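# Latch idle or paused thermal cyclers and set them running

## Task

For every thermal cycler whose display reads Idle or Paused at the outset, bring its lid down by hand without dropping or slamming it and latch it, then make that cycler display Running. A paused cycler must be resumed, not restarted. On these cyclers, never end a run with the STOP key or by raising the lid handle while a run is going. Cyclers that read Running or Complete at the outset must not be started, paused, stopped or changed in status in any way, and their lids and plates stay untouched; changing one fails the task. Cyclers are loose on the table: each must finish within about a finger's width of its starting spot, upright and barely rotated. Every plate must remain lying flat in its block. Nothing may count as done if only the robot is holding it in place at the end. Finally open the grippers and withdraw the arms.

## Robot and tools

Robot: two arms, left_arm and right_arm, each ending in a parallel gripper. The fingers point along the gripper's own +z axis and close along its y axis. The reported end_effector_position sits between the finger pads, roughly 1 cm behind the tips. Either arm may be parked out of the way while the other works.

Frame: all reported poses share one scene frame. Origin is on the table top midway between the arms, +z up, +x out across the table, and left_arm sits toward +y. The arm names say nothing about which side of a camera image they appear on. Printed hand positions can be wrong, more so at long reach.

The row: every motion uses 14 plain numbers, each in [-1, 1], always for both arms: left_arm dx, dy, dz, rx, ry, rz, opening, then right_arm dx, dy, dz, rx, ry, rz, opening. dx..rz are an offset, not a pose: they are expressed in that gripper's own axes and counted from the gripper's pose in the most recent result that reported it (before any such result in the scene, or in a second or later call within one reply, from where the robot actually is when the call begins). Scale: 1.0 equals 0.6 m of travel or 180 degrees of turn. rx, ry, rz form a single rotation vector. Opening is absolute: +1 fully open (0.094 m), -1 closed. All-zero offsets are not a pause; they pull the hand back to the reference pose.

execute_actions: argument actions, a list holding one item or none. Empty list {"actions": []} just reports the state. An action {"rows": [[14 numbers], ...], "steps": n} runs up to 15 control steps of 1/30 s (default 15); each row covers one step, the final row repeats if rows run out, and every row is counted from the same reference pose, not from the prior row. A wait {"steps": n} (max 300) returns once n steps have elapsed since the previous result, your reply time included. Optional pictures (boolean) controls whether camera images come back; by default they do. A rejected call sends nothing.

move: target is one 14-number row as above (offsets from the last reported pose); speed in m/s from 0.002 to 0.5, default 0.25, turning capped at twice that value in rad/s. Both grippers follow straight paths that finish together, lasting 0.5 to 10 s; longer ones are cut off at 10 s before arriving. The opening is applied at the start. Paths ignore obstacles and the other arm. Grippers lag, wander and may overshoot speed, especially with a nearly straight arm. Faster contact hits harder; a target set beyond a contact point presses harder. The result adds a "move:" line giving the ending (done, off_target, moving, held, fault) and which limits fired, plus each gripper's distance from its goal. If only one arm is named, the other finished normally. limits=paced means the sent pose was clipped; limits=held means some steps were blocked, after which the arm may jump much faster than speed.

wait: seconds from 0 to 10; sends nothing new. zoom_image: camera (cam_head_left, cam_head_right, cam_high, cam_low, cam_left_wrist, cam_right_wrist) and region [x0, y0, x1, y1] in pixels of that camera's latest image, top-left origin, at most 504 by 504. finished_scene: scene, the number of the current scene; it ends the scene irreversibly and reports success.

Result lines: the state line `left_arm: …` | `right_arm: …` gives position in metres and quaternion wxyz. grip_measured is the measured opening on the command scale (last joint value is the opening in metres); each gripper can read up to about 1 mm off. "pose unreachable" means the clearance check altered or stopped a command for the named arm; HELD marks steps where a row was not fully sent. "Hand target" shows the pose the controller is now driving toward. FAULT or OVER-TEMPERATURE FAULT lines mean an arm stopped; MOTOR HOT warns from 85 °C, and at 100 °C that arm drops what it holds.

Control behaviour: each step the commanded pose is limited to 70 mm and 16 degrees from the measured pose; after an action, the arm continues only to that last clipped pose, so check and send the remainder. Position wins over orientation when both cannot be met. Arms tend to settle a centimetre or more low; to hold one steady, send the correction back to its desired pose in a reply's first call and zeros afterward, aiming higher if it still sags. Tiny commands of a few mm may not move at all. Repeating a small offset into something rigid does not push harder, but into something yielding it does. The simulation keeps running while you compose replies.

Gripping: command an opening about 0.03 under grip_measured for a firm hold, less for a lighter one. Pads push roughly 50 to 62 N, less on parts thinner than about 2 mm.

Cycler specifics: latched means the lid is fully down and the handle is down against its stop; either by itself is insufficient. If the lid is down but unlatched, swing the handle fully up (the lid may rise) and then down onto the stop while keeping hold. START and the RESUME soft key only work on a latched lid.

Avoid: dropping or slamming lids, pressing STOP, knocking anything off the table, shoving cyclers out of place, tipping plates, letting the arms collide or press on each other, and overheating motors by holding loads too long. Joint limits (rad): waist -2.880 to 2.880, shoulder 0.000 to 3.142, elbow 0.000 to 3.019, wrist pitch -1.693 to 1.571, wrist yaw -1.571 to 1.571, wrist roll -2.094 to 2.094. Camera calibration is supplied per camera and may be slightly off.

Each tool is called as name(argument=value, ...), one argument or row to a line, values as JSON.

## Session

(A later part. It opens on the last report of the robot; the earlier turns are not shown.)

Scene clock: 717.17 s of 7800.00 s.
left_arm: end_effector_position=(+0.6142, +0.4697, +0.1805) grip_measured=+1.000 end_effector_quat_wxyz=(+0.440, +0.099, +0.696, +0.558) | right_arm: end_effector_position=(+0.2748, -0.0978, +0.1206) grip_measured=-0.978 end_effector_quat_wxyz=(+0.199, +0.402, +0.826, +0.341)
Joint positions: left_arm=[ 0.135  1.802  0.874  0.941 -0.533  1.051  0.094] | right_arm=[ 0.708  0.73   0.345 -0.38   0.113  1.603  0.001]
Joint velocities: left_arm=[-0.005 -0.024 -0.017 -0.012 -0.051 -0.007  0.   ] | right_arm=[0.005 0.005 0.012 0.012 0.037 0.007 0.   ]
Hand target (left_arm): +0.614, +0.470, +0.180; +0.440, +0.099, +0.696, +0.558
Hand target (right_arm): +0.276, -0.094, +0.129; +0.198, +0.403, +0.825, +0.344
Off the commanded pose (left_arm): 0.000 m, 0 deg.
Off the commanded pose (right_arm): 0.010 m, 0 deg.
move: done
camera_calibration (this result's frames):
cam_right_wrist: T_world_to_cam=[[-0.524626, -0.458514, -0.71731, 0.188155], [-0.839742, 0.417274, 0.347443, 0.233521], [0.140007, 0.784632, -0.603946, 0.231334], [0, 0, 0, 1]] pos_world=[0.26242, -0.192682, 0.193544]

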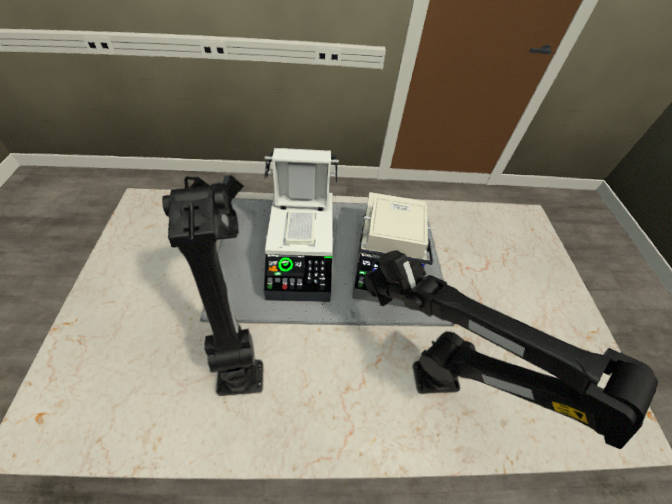

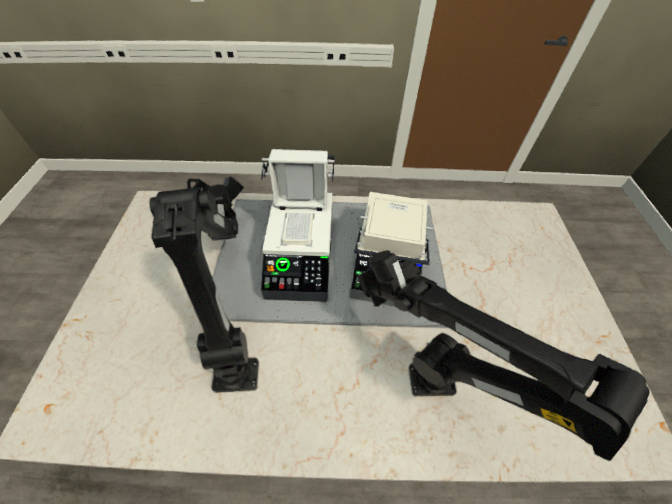

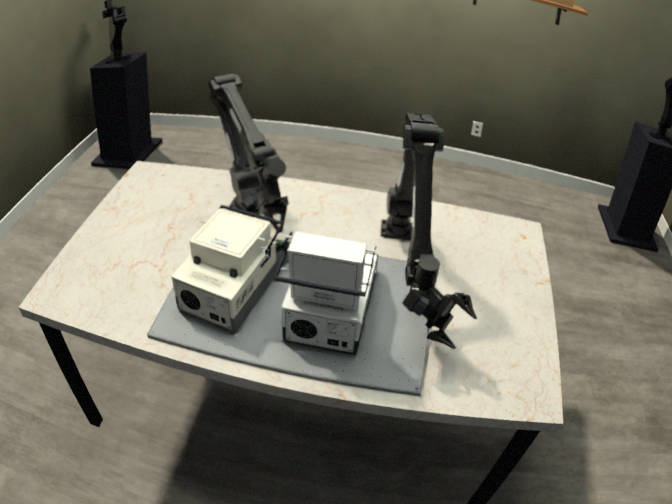

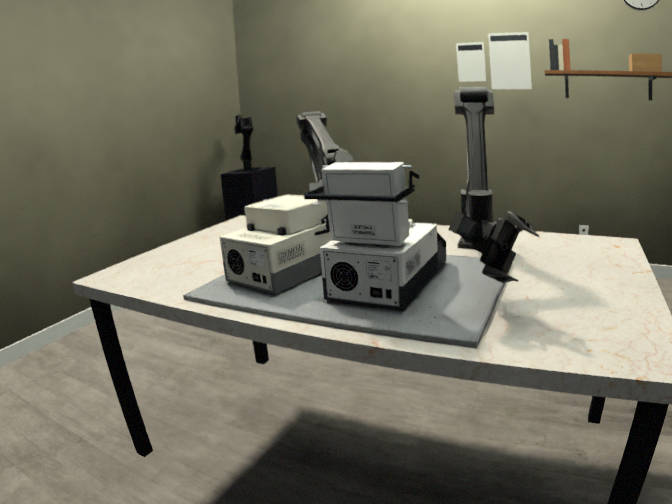

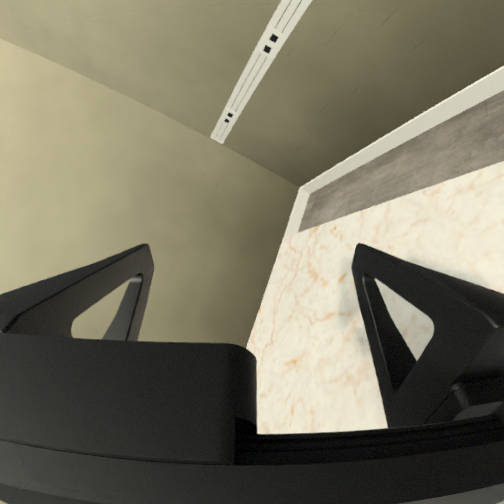

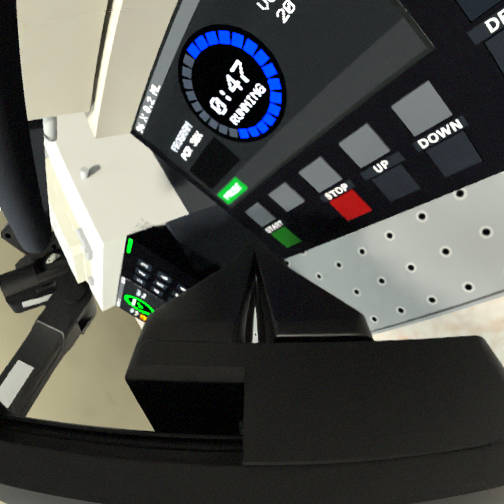

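move(
  target=[0,0,0,0,0,0,1,-0.15,0,-0.25,0,0,0,-1],
  speed=0.2,
)

zoom_image(
  camera="cam_head_left",
  region=[250,170,460,330],
)

Scene clock: 724.47 s of 7800.00 s.
left_arm: end_effector_position=(+0.6142, +0.4697, +0.1805) grip_measured=+1.000 end_effector_quat_wxyz=(+0.440, +0.099, +0.696, +0.558) | right_arm: end_effector_position=(+0.2372, -0.2298, +0.2041) grip_measured=-0.978 end_effector_quat_wxyz=(+0.183, +0.411, +0.828, +0.335)
Joint positions: left_arm=[ 0.135  1.802  0.874  0.941 -0.533  1.051  0.094] | right_arm=[-0.052  0.33   0.504 -1.066 -0.425  1.06   0.001]
Joint velocities: left_arm=[-0.005 -0.024 -0.017 -0.002  0.037  0.022  0.   ] | right_arm=[-0.015 -0.015 -0.007 -0.007 -0.066 -0.081  0.   ]
Hand target (left_arm): +0.614, +0.470, +0.180; +0.440, +0.099, +0.696, +0.558
Hand target (right_arm): +0.240, -0.231, +0.226; +0.196, +0.403, +0.828, +0.338
Off the commanded pose (left_arm): 0.000 m, 0 deg.
Off the commanded pose (right_arm): 0.025 m, 2 deg.
After step 90, 2.67 s passed at rest.
move: off_target (right_arm)
camera_calibration (this result's frames):
cam_right_wrist: T_world_to_cam=[[-0.55445, -0.452018, -0.69876, 0.172558], [-0.823406, 0.41982, 0.381778, 0.217654], [0.120783, 0.787039, -0.604964, 0.396018], [0, 0, 0, 1]] pos_world=[0.22706, -0.325058, 0.277058]

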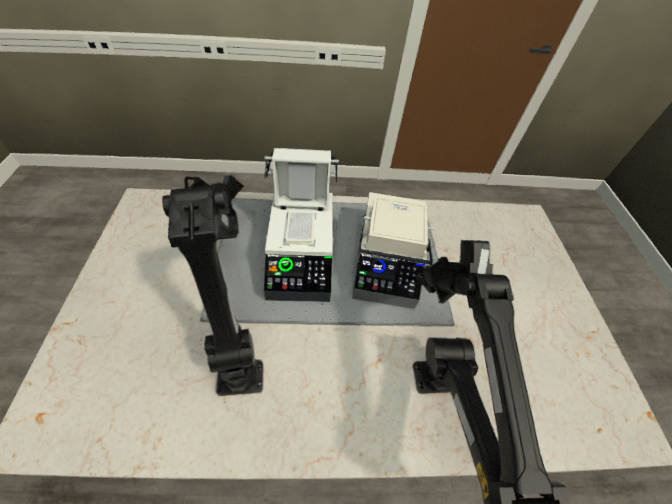

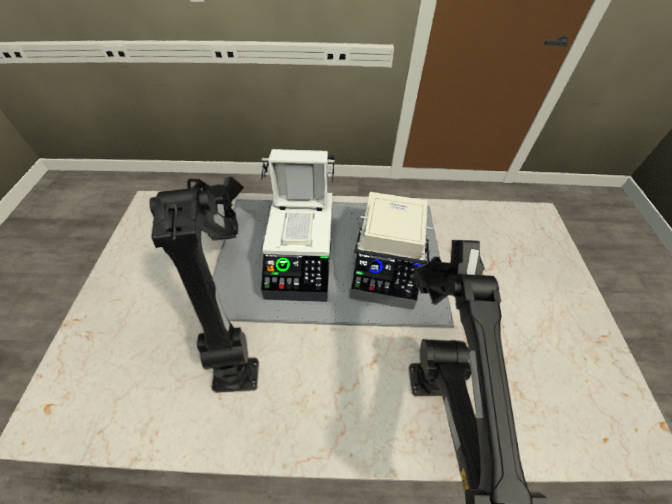

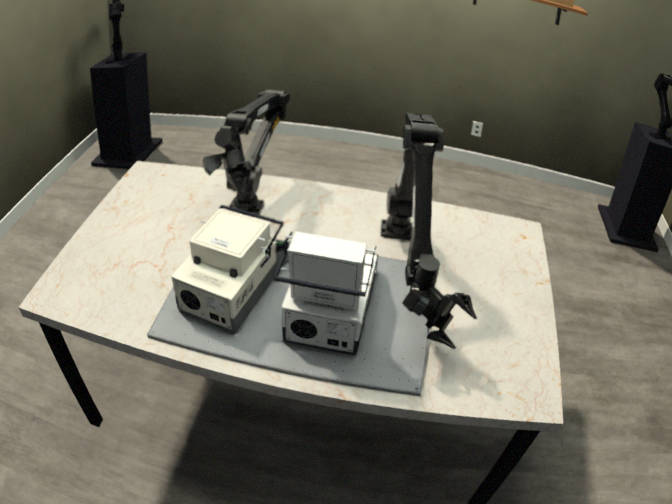

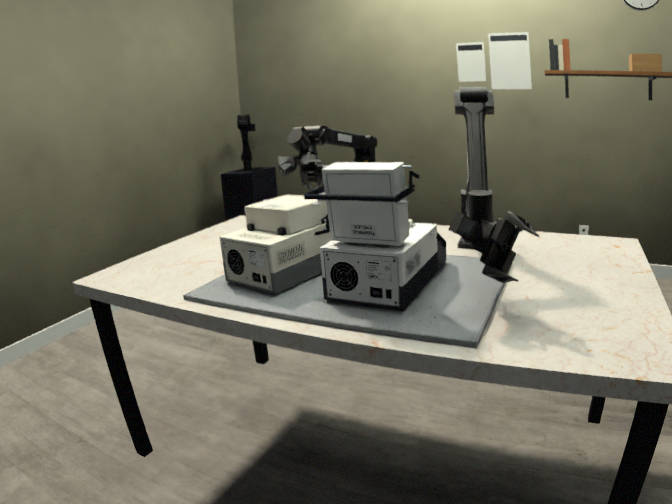

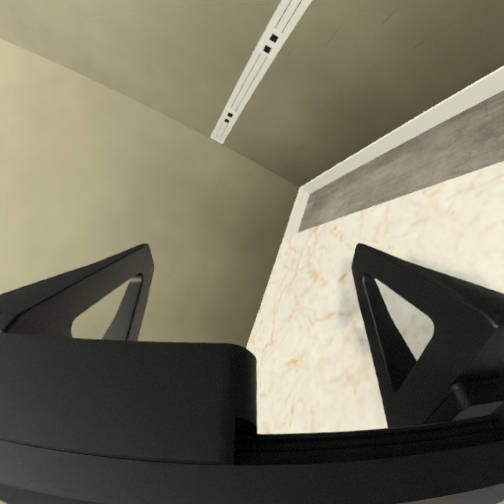

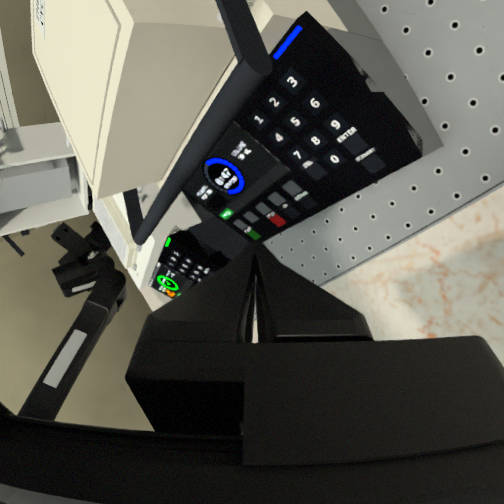

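Region (250, 170, 460, 330) of cam_head_left's 672x504 image, scaled by 2.400, with more detail than that image has; it fills the top 384 rows of this view, and the rest is white.

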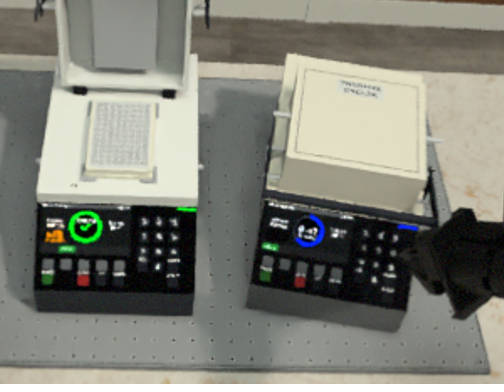

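finished_scene(
  scene=1,
)

The scene is finished: the task was done.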